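# Hang the rack PDU on two keyhole plates

## Task

Put the rack PDU onto the two keyhole plates so that both buttons on its back sit in the slots and it hangs level and at rest. At the end nothing but the two plates and the robot may touch it, and it must stay up without the robot holding it. Any printed part must then touch only the table or other printed parts, and a printed part still held by the robot is judged where it would fall.

## Robot and tools

ROBOT AND FRAME. Two six-joint xArm-style arms, each with a parallel gripper: left_arm (base at +0.029, +0.403, 0 m, quat_wxyz +0.998, 0, 0, +0.057) and right_arm (base at -0.018, -0.359, 0 m, quat_wxyz +0.996, 0, 0, +0.089). All reported poses use one scene frame: origin on the tabletop midway between the arms, +z up, +x out across the table, left_arm on the +y side. The names left and right are labels only, not image sides.

GRIPPER. Fingers point along the gripper's +z and close along its y. end_effector_position is the pinch point between the pads when shut, roughly 2 cm short of the fingertips; closing pushes the tips about 10 mm further along +z. Fully open pad gap is 0.084 m.

execute_actions. Argument actions: a list of actions. Each action is a table of 1 to 15 rows; each row lasts one control step (1/30 s), and a short table repeats its final row until 15 steps (0.5 s) are used. Every row has exactly 14 numbers in [-1, 1], both arms always included: left_arm waist, shoulder, elbow, forearm roll, wrist pitch, wrist roll, opening, then the same seven for right_arm. The six joint numbers are offsets from the angles the joints had when this action began (not from the previous row); for a call's first action that is the last reported state. Scale: 1.0 = 2.036 rad. Opening is absolute: +1 fully open, -1 closed. Joint ranges (rad): waist -6.283..6.283, shoulder -2.059..2.094, elbow -3.927..0.192, forearm roll -6.283..6.283, wrist pitch -1.693..3.142, wrist roll -6.283..6.283. If an action would drive a joint outward more than 0.010 rad beyond its range, that action is rejected for both arms; a malformed action, or a first action failing this check, rejects the whole call. True ends can differ by 0.010 rad; joints pushed past them are clamped and the result notes "joint sent to its limit" (its absence proves nothing). An empty list only fetches state and images. The scene allows 1000 actions.

MOTION LIMITS. Joint targets move at most 3.14 rad/s, take 0.16 s to get up to speed, and an arm's joints are slowed together. Each step the target stays within 0.623 rad of the measured angle, and if targets would carry the gripper over 70 mm from where it is measured, they are pulled back. Big moves may need several actions; an unfinished move is not guaranteed to complete, so resend the rest. The robot keeps its last command while you think.

GRIPPING. grip_measured is the measured opening on the command scale. To hold something, keep commanding well below it; lower means harder squeeze (about 24 N per pad for objects up to ~6 cm; fast closes can hit harder). Sending grip_measured back gives only a light hold, weaker on wide items. Brief external tugs on held parts or pushes on loose ones can happen.

RESULT LINES. State line per arm: end_effector_position (m), end_effector_quat_wxyz, linear and angular velocity (m/s, rad/s); position error grows at long reach. Joint positions and Joint velocities: six joints (rad, rad/s) then pad gap (m, m/s). Joint targets: where joints are currently being driven. Joint torques: drive output, with per-arm offset, scale and noise; not used for faults. Step readings list joint angles at some steps; HELD with an arm label means that arm's row was partly held back. "joint command not followed": a clearance check altered or blocked targets. MOTOR HOT warns from 65 °C; at 80 °C an OVER-TEMPERATURE FAULT brakes that arm until cool. TORQUE FAULT: contact torque reaching a load limit (N m: waist 46.5, shoulder 46.5, elbow 27.9, forearm roll 27.9, wrist pitch 18.6, wrist roll 18.6, held weight included) stops the arm, backs that joint off, holds 10 s and drops the rest of the call.

zoom_image. camera: cam_head_left, cam_head_right, cam_high, cam_low, cam_left_wrist or cam_right_wrist (all 896x504). region: [x0, y0, x1, y1] pixels from the top-left, at most 504 by 504. Wrist cameras use link wrist_camera_optical (+z forward, +x image right, +y image down).

finished_scene. Optional scene = 1. Final; the robot first holds the last command and the goal must still hold.

PRINTER. check_part judges a design without printing; print_part makes it. Both take design (the whole JSON text as a string, format print3d-design/1) and use_face (z-, z+, x-, x+, y-, y+; default z-). Design: features list, each op add or cut, a profile (rect cx, cy, w, h, optional rot_deg; circle cx, cy, d; slot x0, y0, x1, y1, w; polygon points), z0 < z1 in mm (at least 0.2 apart), optional taper. Rules: starts on the bed, overhangs no steeper than 45 degrees, bridges at most 10 mm, walls at least 2.5 mm, floors 1 mm, holes 2 mm, stable foot, at most 12 h and 500 g, 96 features. The part is delivered loose, centred in a 108 x 148 x 99 mm spot (x, y, z) on the table between the bases; it must fit with tolerance. Budget: 3 parts, 8 jobs, 64 checks; at most 8 checks and one print per reply. A print is refused if a hand holds anything, anything moves, or any arm link is in or near the spot; refusals count as jobs.

AVOID. Dropping or knocking anything off the table (fails the task), arms striking or pressing each other, hard slams or shoves, torque and heat faults, and leaving printed parts touching the PDU, plates or fixtures.

Each tool is called after "Request:" by a JSON object that holds its "name" and its "arguments", one argument or row to a line.

## Session

Request:
{"name": "execute_actions", "arguments": {
  "actions": []
}}

Scene clock: 0.00 s.
left_arm: end_effector_position=(+0.7585, +0.5699, +0.3816) grip_measured=+1.00 end_effector_quat_wxyz=(+0.166, +0.299, +0.855, +0.390) end_effector_velocity=(-0.000, +0.000, -0.001) end_effector_angular_velocity=(-0.000, +0.002, +0.000) | right_arm: end_effector_position=(+0.6277, -0.5022, +0.2382) grip_measured=+1.00 end_effector_quat_wxyz=(+0.327, +0.735, +0.068, +0.591) end_effector_velocity=(-0.000, +0.000, -0.001) end_effector_angular_velocity=(+0.000, +0.001, -0.000)
Joint positions: left_arm=[-0.017  0.515 -1.939  0.752  0.853 -2.712  0.084] | right_arm=[-0.331  0.267 -1.03  -2.757  0.753  2.279  0.084]
Joint velocities: left_arm=[-0.     0.     0.    -0.001  0.001  0.001 -0.   ] | right_arm=[-0.    -0.     0.001  0.    -0.    -0.     0.   ]
Joint torques (N m, as the arm reports them, + toward a larger angle): no reading
Joint targets: left_arm=[-0.017 0.515 -1.939 0.752 0.853 -2.712] | right_arm=[-0.331 0.267 -1.030 -2.757 0.753 2.279]

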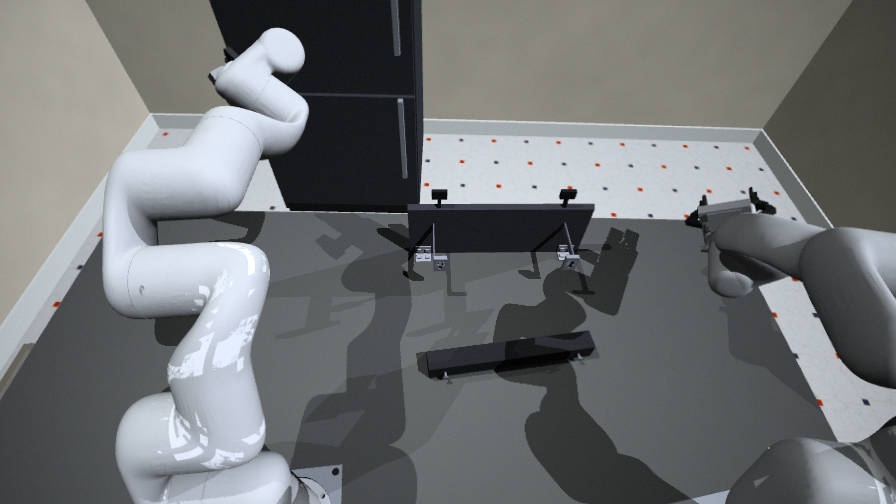

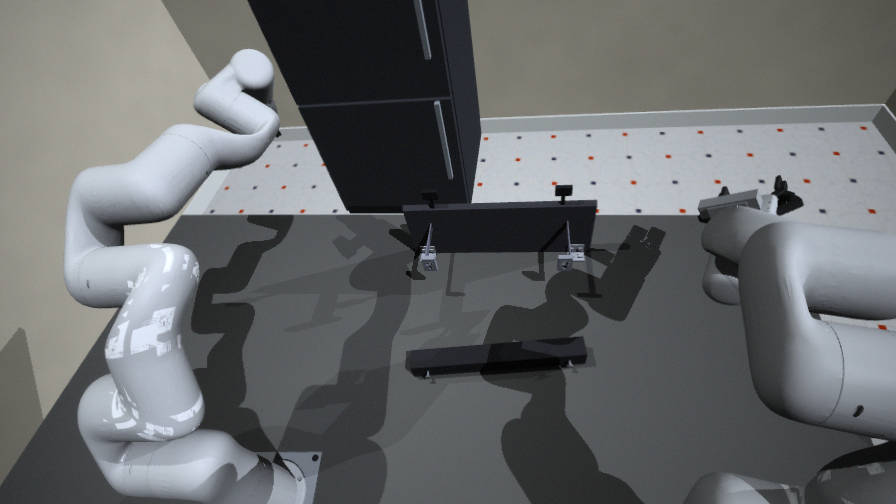

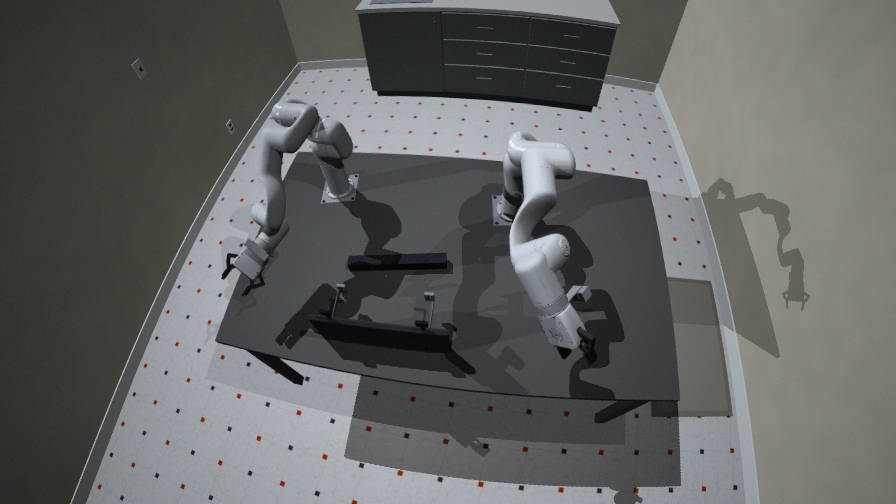

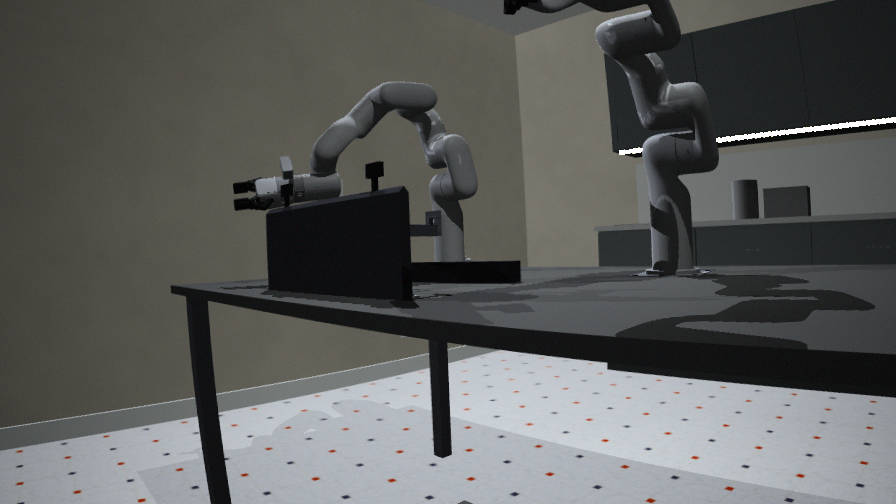

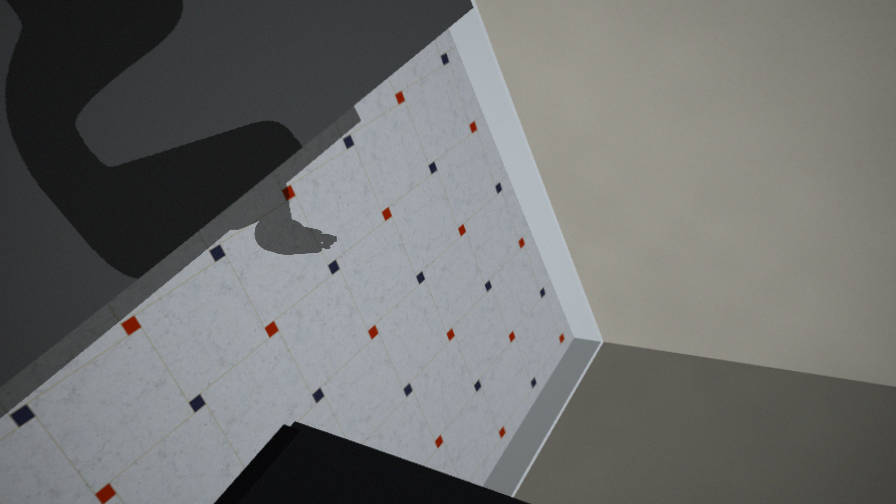

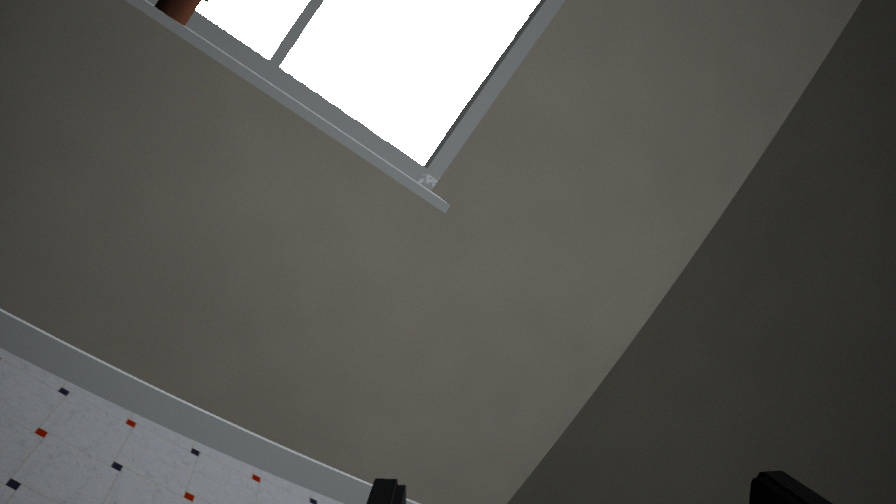

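Request:
{"name": "zoom_image", "arguments": {
  "camera": "cam_head_left",
  "region": [390, 170, 620, 400]
}}

Request:
{"name": "zoom_image", "arguments": {
  "camera": "cam_head_right",
  "region": [390, 170, 620, 400]
}}

Request:
{"name": "zoom_image", "arguments": {
  "camera": "cam_low",
  "region": [340, 150, 540, 310]
}}

Request:
{"name": "zoom_image", "arguments": {
  "camera": "cam_high",
  "region": [290, 230, 490, 370]
}}

Request:
{"name": "zoom_image", "arguments": {
  "camera": "cam_head_left",
  "region": [400, 215, 480, 285]
}}

Region (390, 170, 620, 400) of cam_head_left's 896x504 image, scaled by 2.191, with more detail than that image has.

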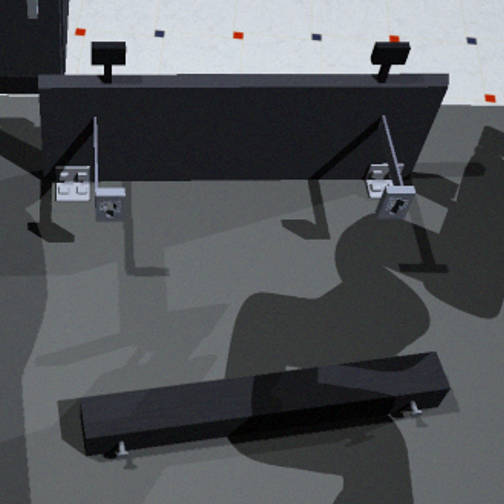

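Region (390, 170, 620, 400) of cam_head_right's 896x504 image, scaled by 2.191, with more detail than that image has.

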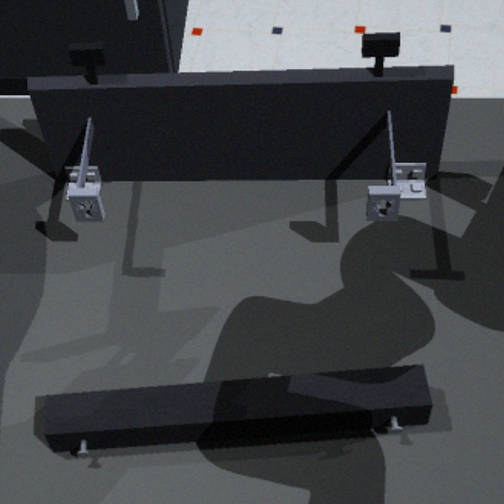

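Region (340, 150, 540, 310) of cam_low's 896x504 image, scaled by 2.520, with more detail than that image has; it fills the top 403 rows of this view, and the rest is white.

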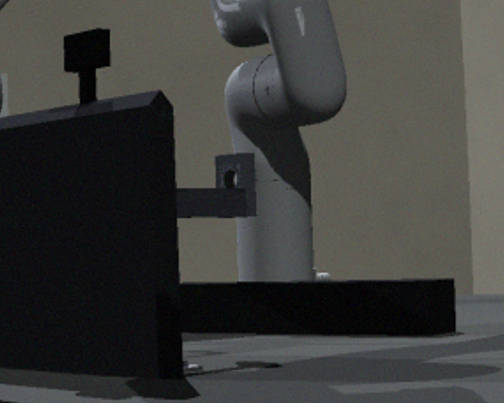

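Region (290, 230, 490, 370) of cam_high's 896x504 image, scaled by 2.520, with more detail than that image has; it fills the top 353 rows of this view, and the rest is white.

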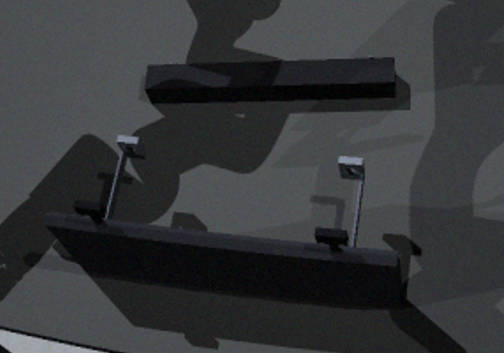

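Region (400, 215, 480, 285) of cam_head_left's 896x504 image, scaled by 6.300, with more detail than that image has; it fills the top 441 rows of this view, and the rest is white.

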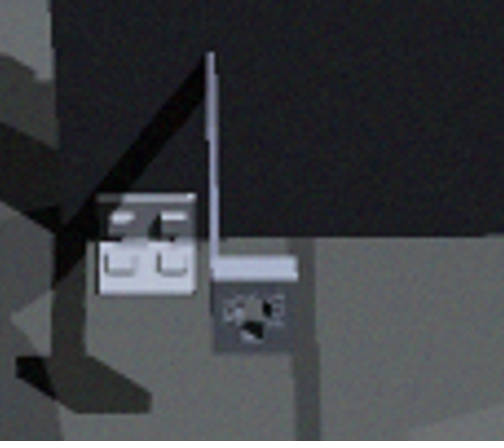

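Request:
{"name": "execute_actions", "arguments": {
  "actions": [
    [[0.3,-0.2,0,0,0,0,1,0,-0.23,-0.05,0.3,0,-0.4,1]],
    [[0,0,0,0,0,0,1,0,0,0,0.4,0.1,-0.4,1]],
    [[0,0,0,0,0,0,1,0.2,0,0,0.4,0.1,-0.4,1]],
    [[0,0,0,0,0,0,1,0.31,0,0,0.25,0.08,-0.34,1]],
    [[0,0,0,0,0,0,1,0,0,0,0,0,0,1]]
  ]
}}

Scene clock: 3.53 s.
left_arm: end_effector_position=(+0.6577, +0.7460, +0.5142) grip_measured=+1.00 end_effector_quat_wxyz=(+0.182, +0.150, +0.861, +0.452) end_effector_velocity=(+0.000, +0.000, -0.001) end_effector_angular_velocity=(+0.000, +0.001, -0.001) | right_arm: end_effector_position=(+0.4160, -0.1934, +0.2467) grip_measured=+1.00 end_effector_quat_wxyz=(+0.263, +0.853, +0.451, +0.010) end_effector_velocity=(-0.000, +0.002, +0.001) end_effector_angular_velocity=(+0.002, -0.002, +0.003)
Joint positions: left_arm=[ 0.252  0.334 -1.941  0.752  0.853 -2.712  0.084] | right_arm=[ 0.432 -0.03  -1.095 -0.567  1.231 -0.14   0.084]
Joint velocities: left_arm=[ 0.     0.001  0.     0.    -0.001  0.     0.   ] | right_arm=[ 0.005 -0.    -0.002  0.     0.     0.002  0.   ]
Joint torques (N m, as the arm reports them, + toward a larger angle): left_arm=[ -0.66 -37.6  -13.75   0.52  -2.53  -0.15] | right_arm=[ -1.54 -22.44 -11.81  -0.57  -1.41   0.38]
Joint targets: left_arm=[0.252 0.334 -1.941 0.752 0.853 -2.712] | right_arm=[0.433 -0.030 -1.095 -0.567 1.231 -0.140]
Step readings (joint positions; steps 1 to 15: 1st action; 16 to 30: 2nd action; 31 to 45: 3rd action; 46 to 60: 4th action; 61 to 75: 5th action):
0: left_arm=[-0.017 0.515 -1.939 0.752 0.853 -2.712] | right_arm=[-0.331 0.267 -1.030 -2.757 0.753 2.279]
1: left_arm=[-0.017 0.515 -1.939 0.752 0.853 -2.712] | right_arm=[-0.331 0.266 -1.030 -2.756 0.753 2.278]
2: left_arm=[-0.012 0.511 -1.938 0.752 0.853 -2.713] | right_arm=[-0.331 0.262 -1.030 -2.748 0.753 2.270]
4: left_arm=[0.025 0.489 -1.933 0.752 0.853 -2.713] | right_arm=[-0.331 0.227 -1.032 -2.696 0.752 2.215]
8: left_arm=[0.110 0.430 -1.939 0.752 0.853 -2.712] | right_arm=[-0.331 0.128 -1.062 -2.576 0.754 2.078]
15: left_arm=[0.252 0.336 -1.940 0.752 0.853 -2.712] | right_arm=[-0.331 -0.030 -1.095 -2.371 0.754 1.787]
16: left_arm=[0.272 0.322 -1.940 0.752 0.854 -2.712] | right_arm=[-0.331 -0.053 -1.100 -2.340 0.754 1.744]
17: left_arm=[0.288 0.312 -1.941 0.752 0.854 -2.712] | right_arm=[-0.331 -0.072 -1.105 -2.304 0.756 1.693]
19: left_arm=[0.284 0.311 -1.948 0.752 0.854 -2.712] | right_arm=[-0.330 -0.085 -1.110 -2.186 0.778 1.555]
23: left_arm=[0.249 0.340 -1.933 0.752 0.853 -2.713] | right_arm=[-0.331 -0.052 -1.097 -1.849 0.876 1.236]
30: left_arm=[0.252 0.334 -1.941 0.752 0.853 -2.712] | right_arm=[-0.331 -0.029 -1.094 -1.567 0.954 0.983]
31: left_arm=[0.252 0.334 -1.941 0.752 0.853 -2.712] | right_arm=[-0.331 -0.030 -1.095 -1.563 0.956 0.978]
32: left_arm=[0.252 0.335 -1.941 0.752 0.853 -2.712] | right_arm=[-0.326 -0.030 -1.096 -1.552 0.960 0.967]
34: left_arm=[0.252 0.335 -1.941 0.752 0.853 -2.712] | right_arm=[-0.287 -0.031 -1.096 -1.489 0.981 0.903]
38: left_arm=[0.252 0.334 -1.941 0.752 0.853 -2.712] | right_arm=[-0.169 -0.030 -1.096 -1.292 1.034 0.706]
45: left_arm=[0.252 0.334 -1.941 0.752 0.853 -2.712] | right_arm=[-0.007 -0.030 -1.095 -0.936 1.116 0.351]
46: left_arm=[0.252 0.334 -1.941 0.752 0.853 -2.712] | right_arm=[0.015 -0.030 -1.094 -0.888 1.127 0.303]
47: left_arm=[0.252 0.334 -1.941 0.752 0.853 -2.712] | right_arm=[0.041 -0.029 -1.094 -0.847 1.137 0.263]
49: left_arm=[0.252 0.334 -1.941 0.752 0.853 -2.712] | right_arm=[0.102 -0.029 -1.094 -0.803 1.151 0.205]
53: left_arm=[0.252 0.334 -1.941 0.752 0.853 -2.712] | right_arm=[0.222 -0.030 -1.095 -0.720 1.180 0.080]
60: left_arm=[0.252 0.334 -1.941 0.752 0.853 -2.712] | right_arm=[0.433 -0.030 -1.095 -0.567 1.231 -0.140]
61: left_arm=[0.252 0.334 -1.941 0.752 0.853 -2.712] | right_arm=[0.462 -0.030 -1.095 -0.546 1.238 -0.171]
62: left_arm=[0.252 0.334 -1.941 0.752 0.853 -2.712] | right_arm=[0.487 -0.030 -1.094 -0.529 1.243 -0.195]
64: left_arm=[0.252 0.334 -1.941 0.752 0.853 -2.712] | right_arm=[0.499 -0.030 -1.094 -0.523 1.244 -0.201]
68: left_arm=[0.252 0.334 -1.941 0.752 0.853 -2.712] | right_arm=[0.435 -0.030 -1.095 -0.563 1.234 -0.148]
75: Joint positions above

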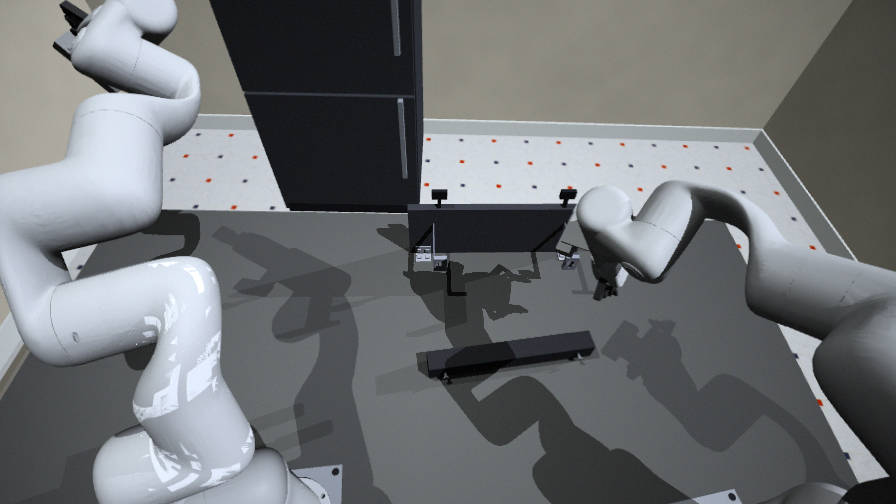

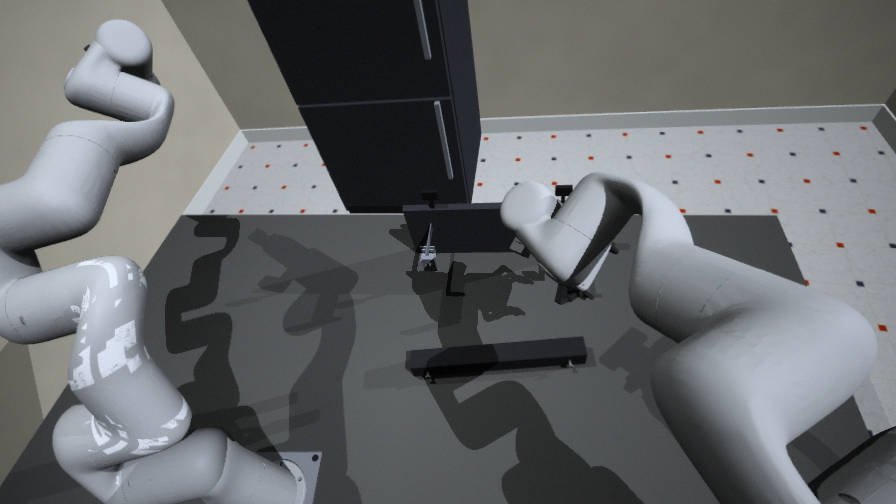

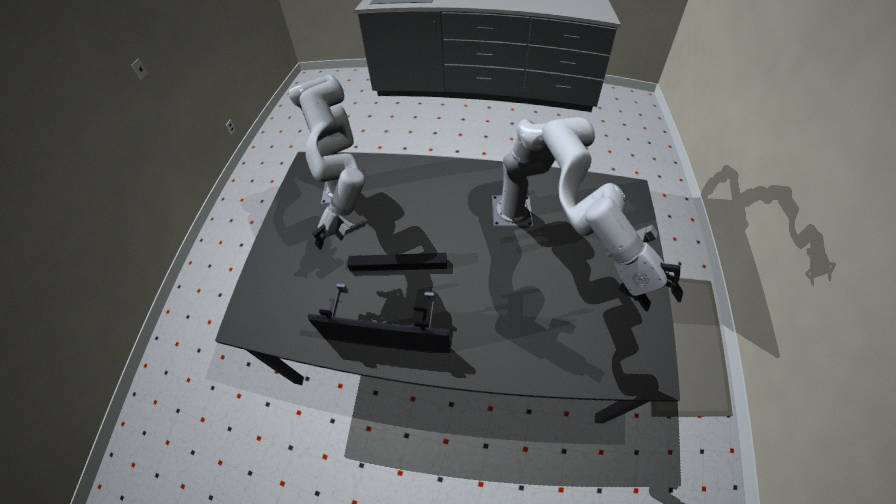

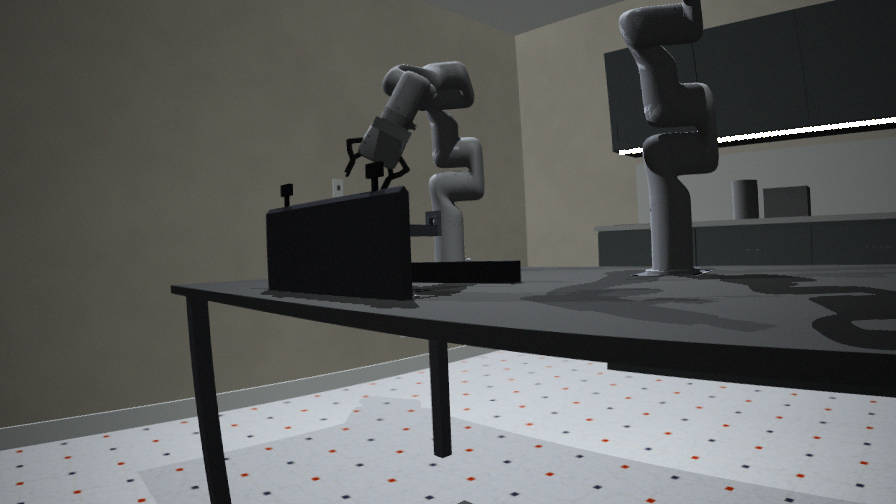

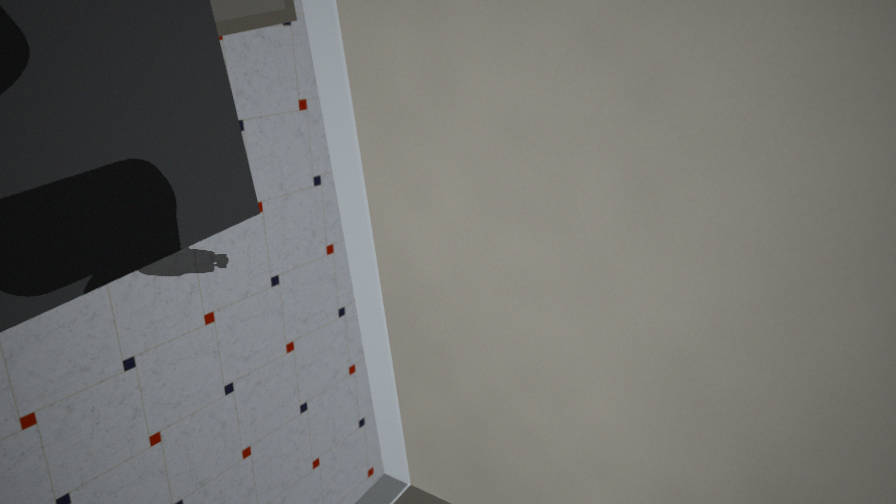

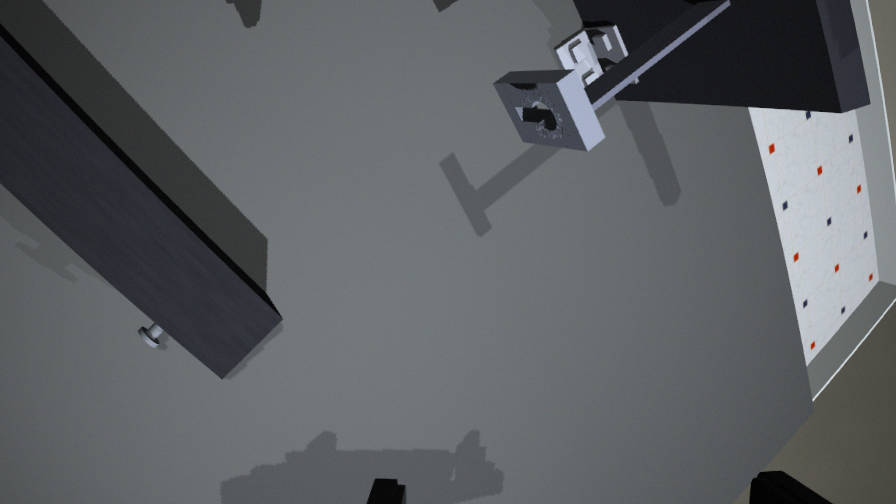

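Request:
{"name": "execute_actions", "arguments": {
  "actions": [
    [[0,-0.15,0.1,0,0,0,1,0.136,-0.082,-0.021,0.278,0.051,-0.354,1]],
    [[0,-0.15,0.2,0,0,0,1,0,0,0,0,0,0,1]]
  ]
}}

Scene clock: 4.70 s.
left_arm: end_effector_position=(+0.5004, +0.6859, +0.5495) grip_measured=+1.00 end_effector_quat_wxyz=(+0.180, +0.151, +0.861, +0.451) end_effector_velocity=(+0.001, -0.000, -0.022) end_effector_angular_velocity=(-0.015, +0.036, -0.000) | right_arm: end_effector_position=(+0.2778, -0.0504, +0.2895) grip_measured=+1.00 end_effector_quat_wxyz=(+0.040, +0.688, +0.725, -0.005) end_effector_velocity=(-0.001, +0.001, +0.000) end_effector_angular_velocity=(+0.001, -0.002, +0.001)
Joint positions: left_arm=[ 0.252 -0.27  -1.333  0.752  0.854 -2.712  0.084] | right_arm=[ 0.67  -0.173 -1.132 -0.082  1.32  -0.753  0.084]
Joint velocities: left_arm=[-0.     0.002  0.037 -0.001  0.     0.    -0.   ] | right_arm=[ 0.003 -0.001 -0.    -0.001 -0.001  0.002 -0.   ]
Joint torques (N m, as the arm reports them, + toward a larger angle): left_arm=[ -0.3  -21.38 -14.66   0.38  -2.56  -0.07] | right_arm=[ -2.5  -18.6  -11.53   0.21  -2.12   0.31]
Joint targets: left_arm=[0.252 -0.274 -1.331 0.752 0.853 -2.712] | right_arm=[0.670 -0.173 -1.132 -0.082 1.320 -0.753]
Step readings (joint positions; steps 1 to 15: 1st action; 16 to 30: 2nd action):
0: left_arm=[0.252 0.334 -1.941 0.752 0.853 -2.712] | right_arm=[0.433 -0.030 -1.095 -0.567 1.231 -0.140]
1: left_arm=[0.252 0.334 -1.941 0.752 0.853 -2.712] | right_arm=[0.433 -0.030 -1.095 -0.566 1.231 -0.141]
2: left_arm=[0.252 0.328 -1.935 0.752 0.853 -2.712] | right_arm=[0.436 -0.031 -1.095 -0.559 1.233 -0.150]
4: left_arm=[0.251 0.278 -1.889 0.752 0.854 -2.713] | right_arm=[0.460 -0.045 -1.097 -0.504 1.244 -0.211]
8: left_arm=[0.252 0.114 -1.801 0.752 0.853 -2.712] | right_arm=[0.543 -0.096 -1.113 -0.343 1.272 -0.408]
15: left_arm=[0.252 0.032 -1.738 0.752 0.853 -2.712] | right_arm=[0.670 -0.173 -1.132 -0.082 1.320 -0.753]
16: left_arm=[0.252 0.033 -1.735 0.752 0.854 -2.712] | right_arm=[0.686 -0.182 -1.134 -0.052 1.325 -0.792]
17: left_arm=[0.252 0.029 -1.726 0.752 0.854 -2.712] | right_arm=[0.696 -0.189 -1.136 -0.032 1.329 -0.819]
19: left_arm=[0.251 -0.014 -1.665 0.752 0.853 -2.712] | right_arm=[0.698 -0.191 -1.138 -0.029 1.329 -0.821]
23: left_arm=[0.252 -0.198 -1.434 0.752 0.854 -2.712] | right_arm=[0.671 -0.172 -1.129 -0.077 1.322 -0.762]
30: Joint positions above

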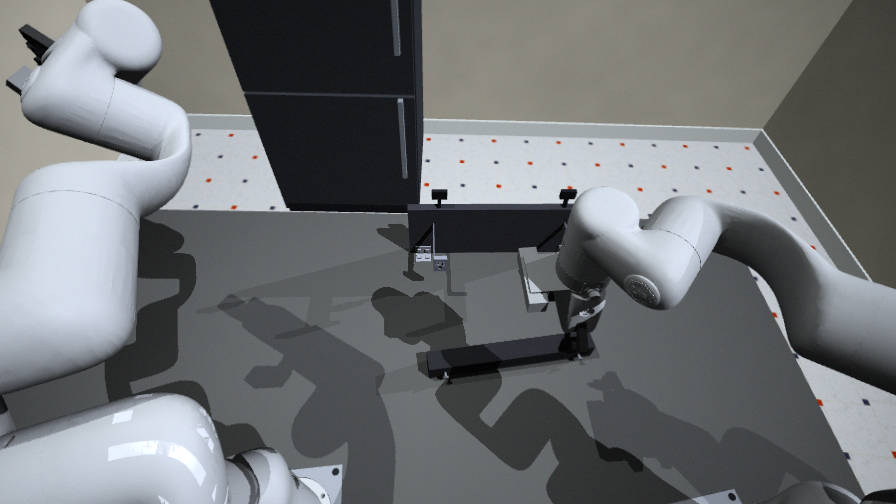

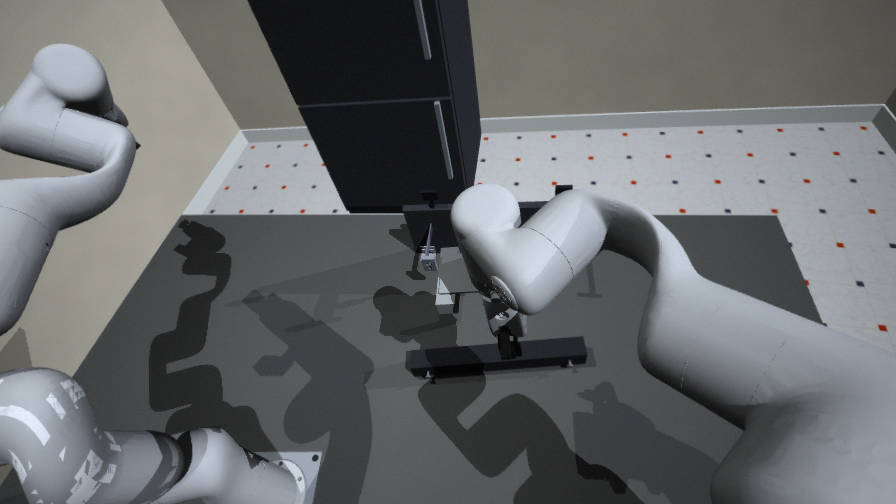

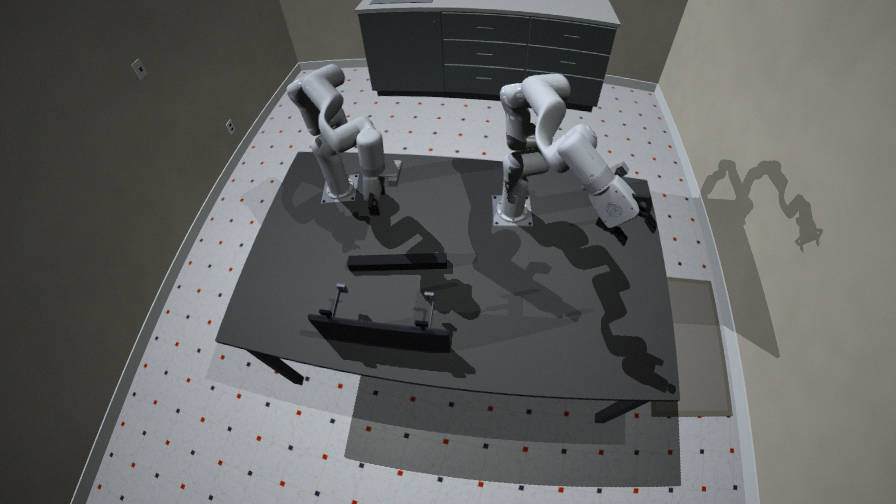

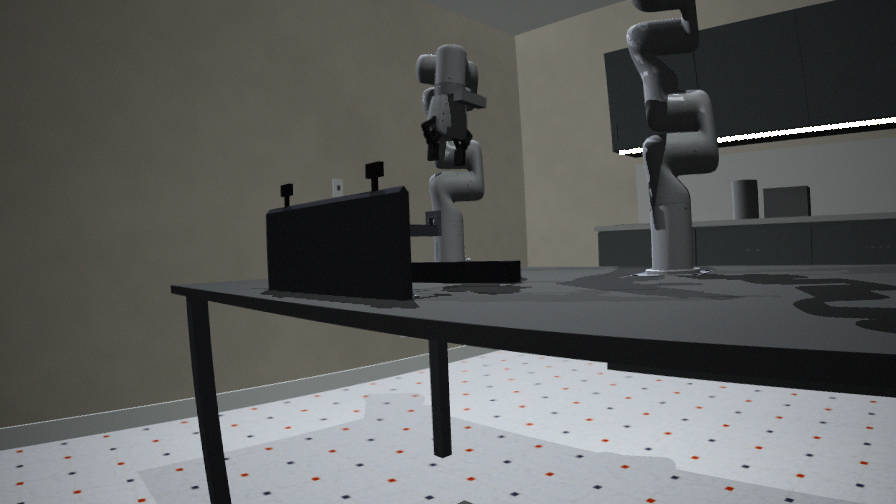

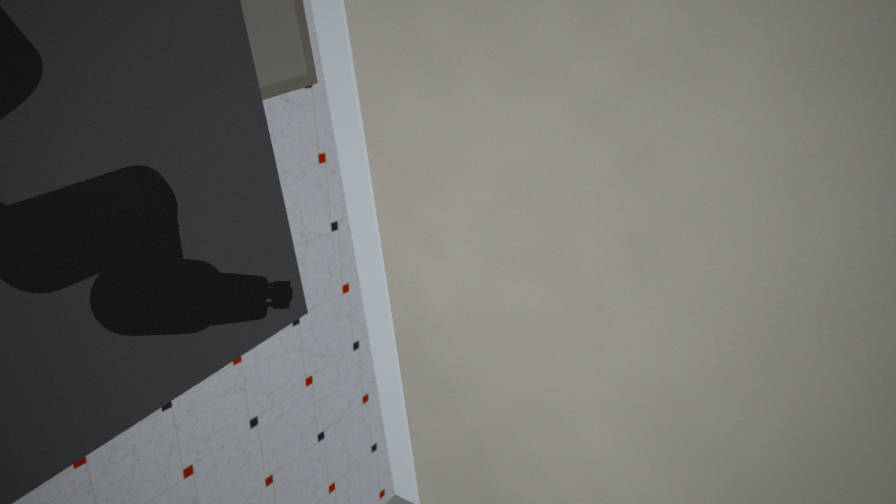

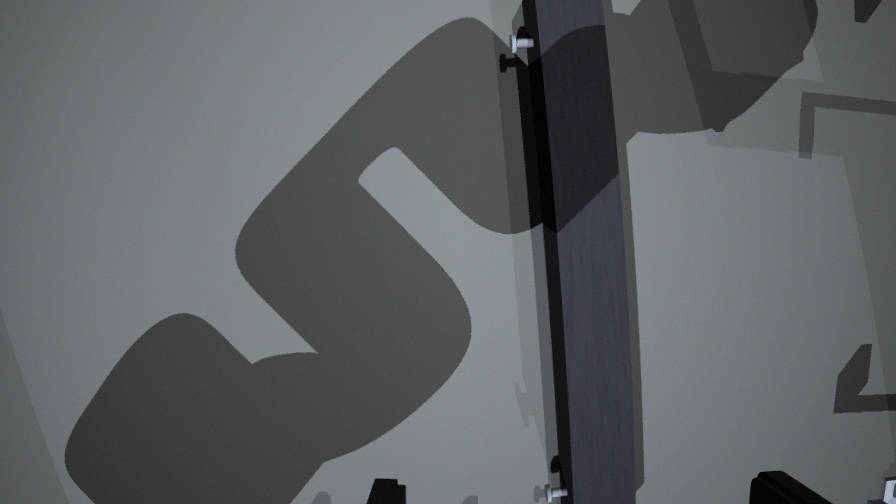

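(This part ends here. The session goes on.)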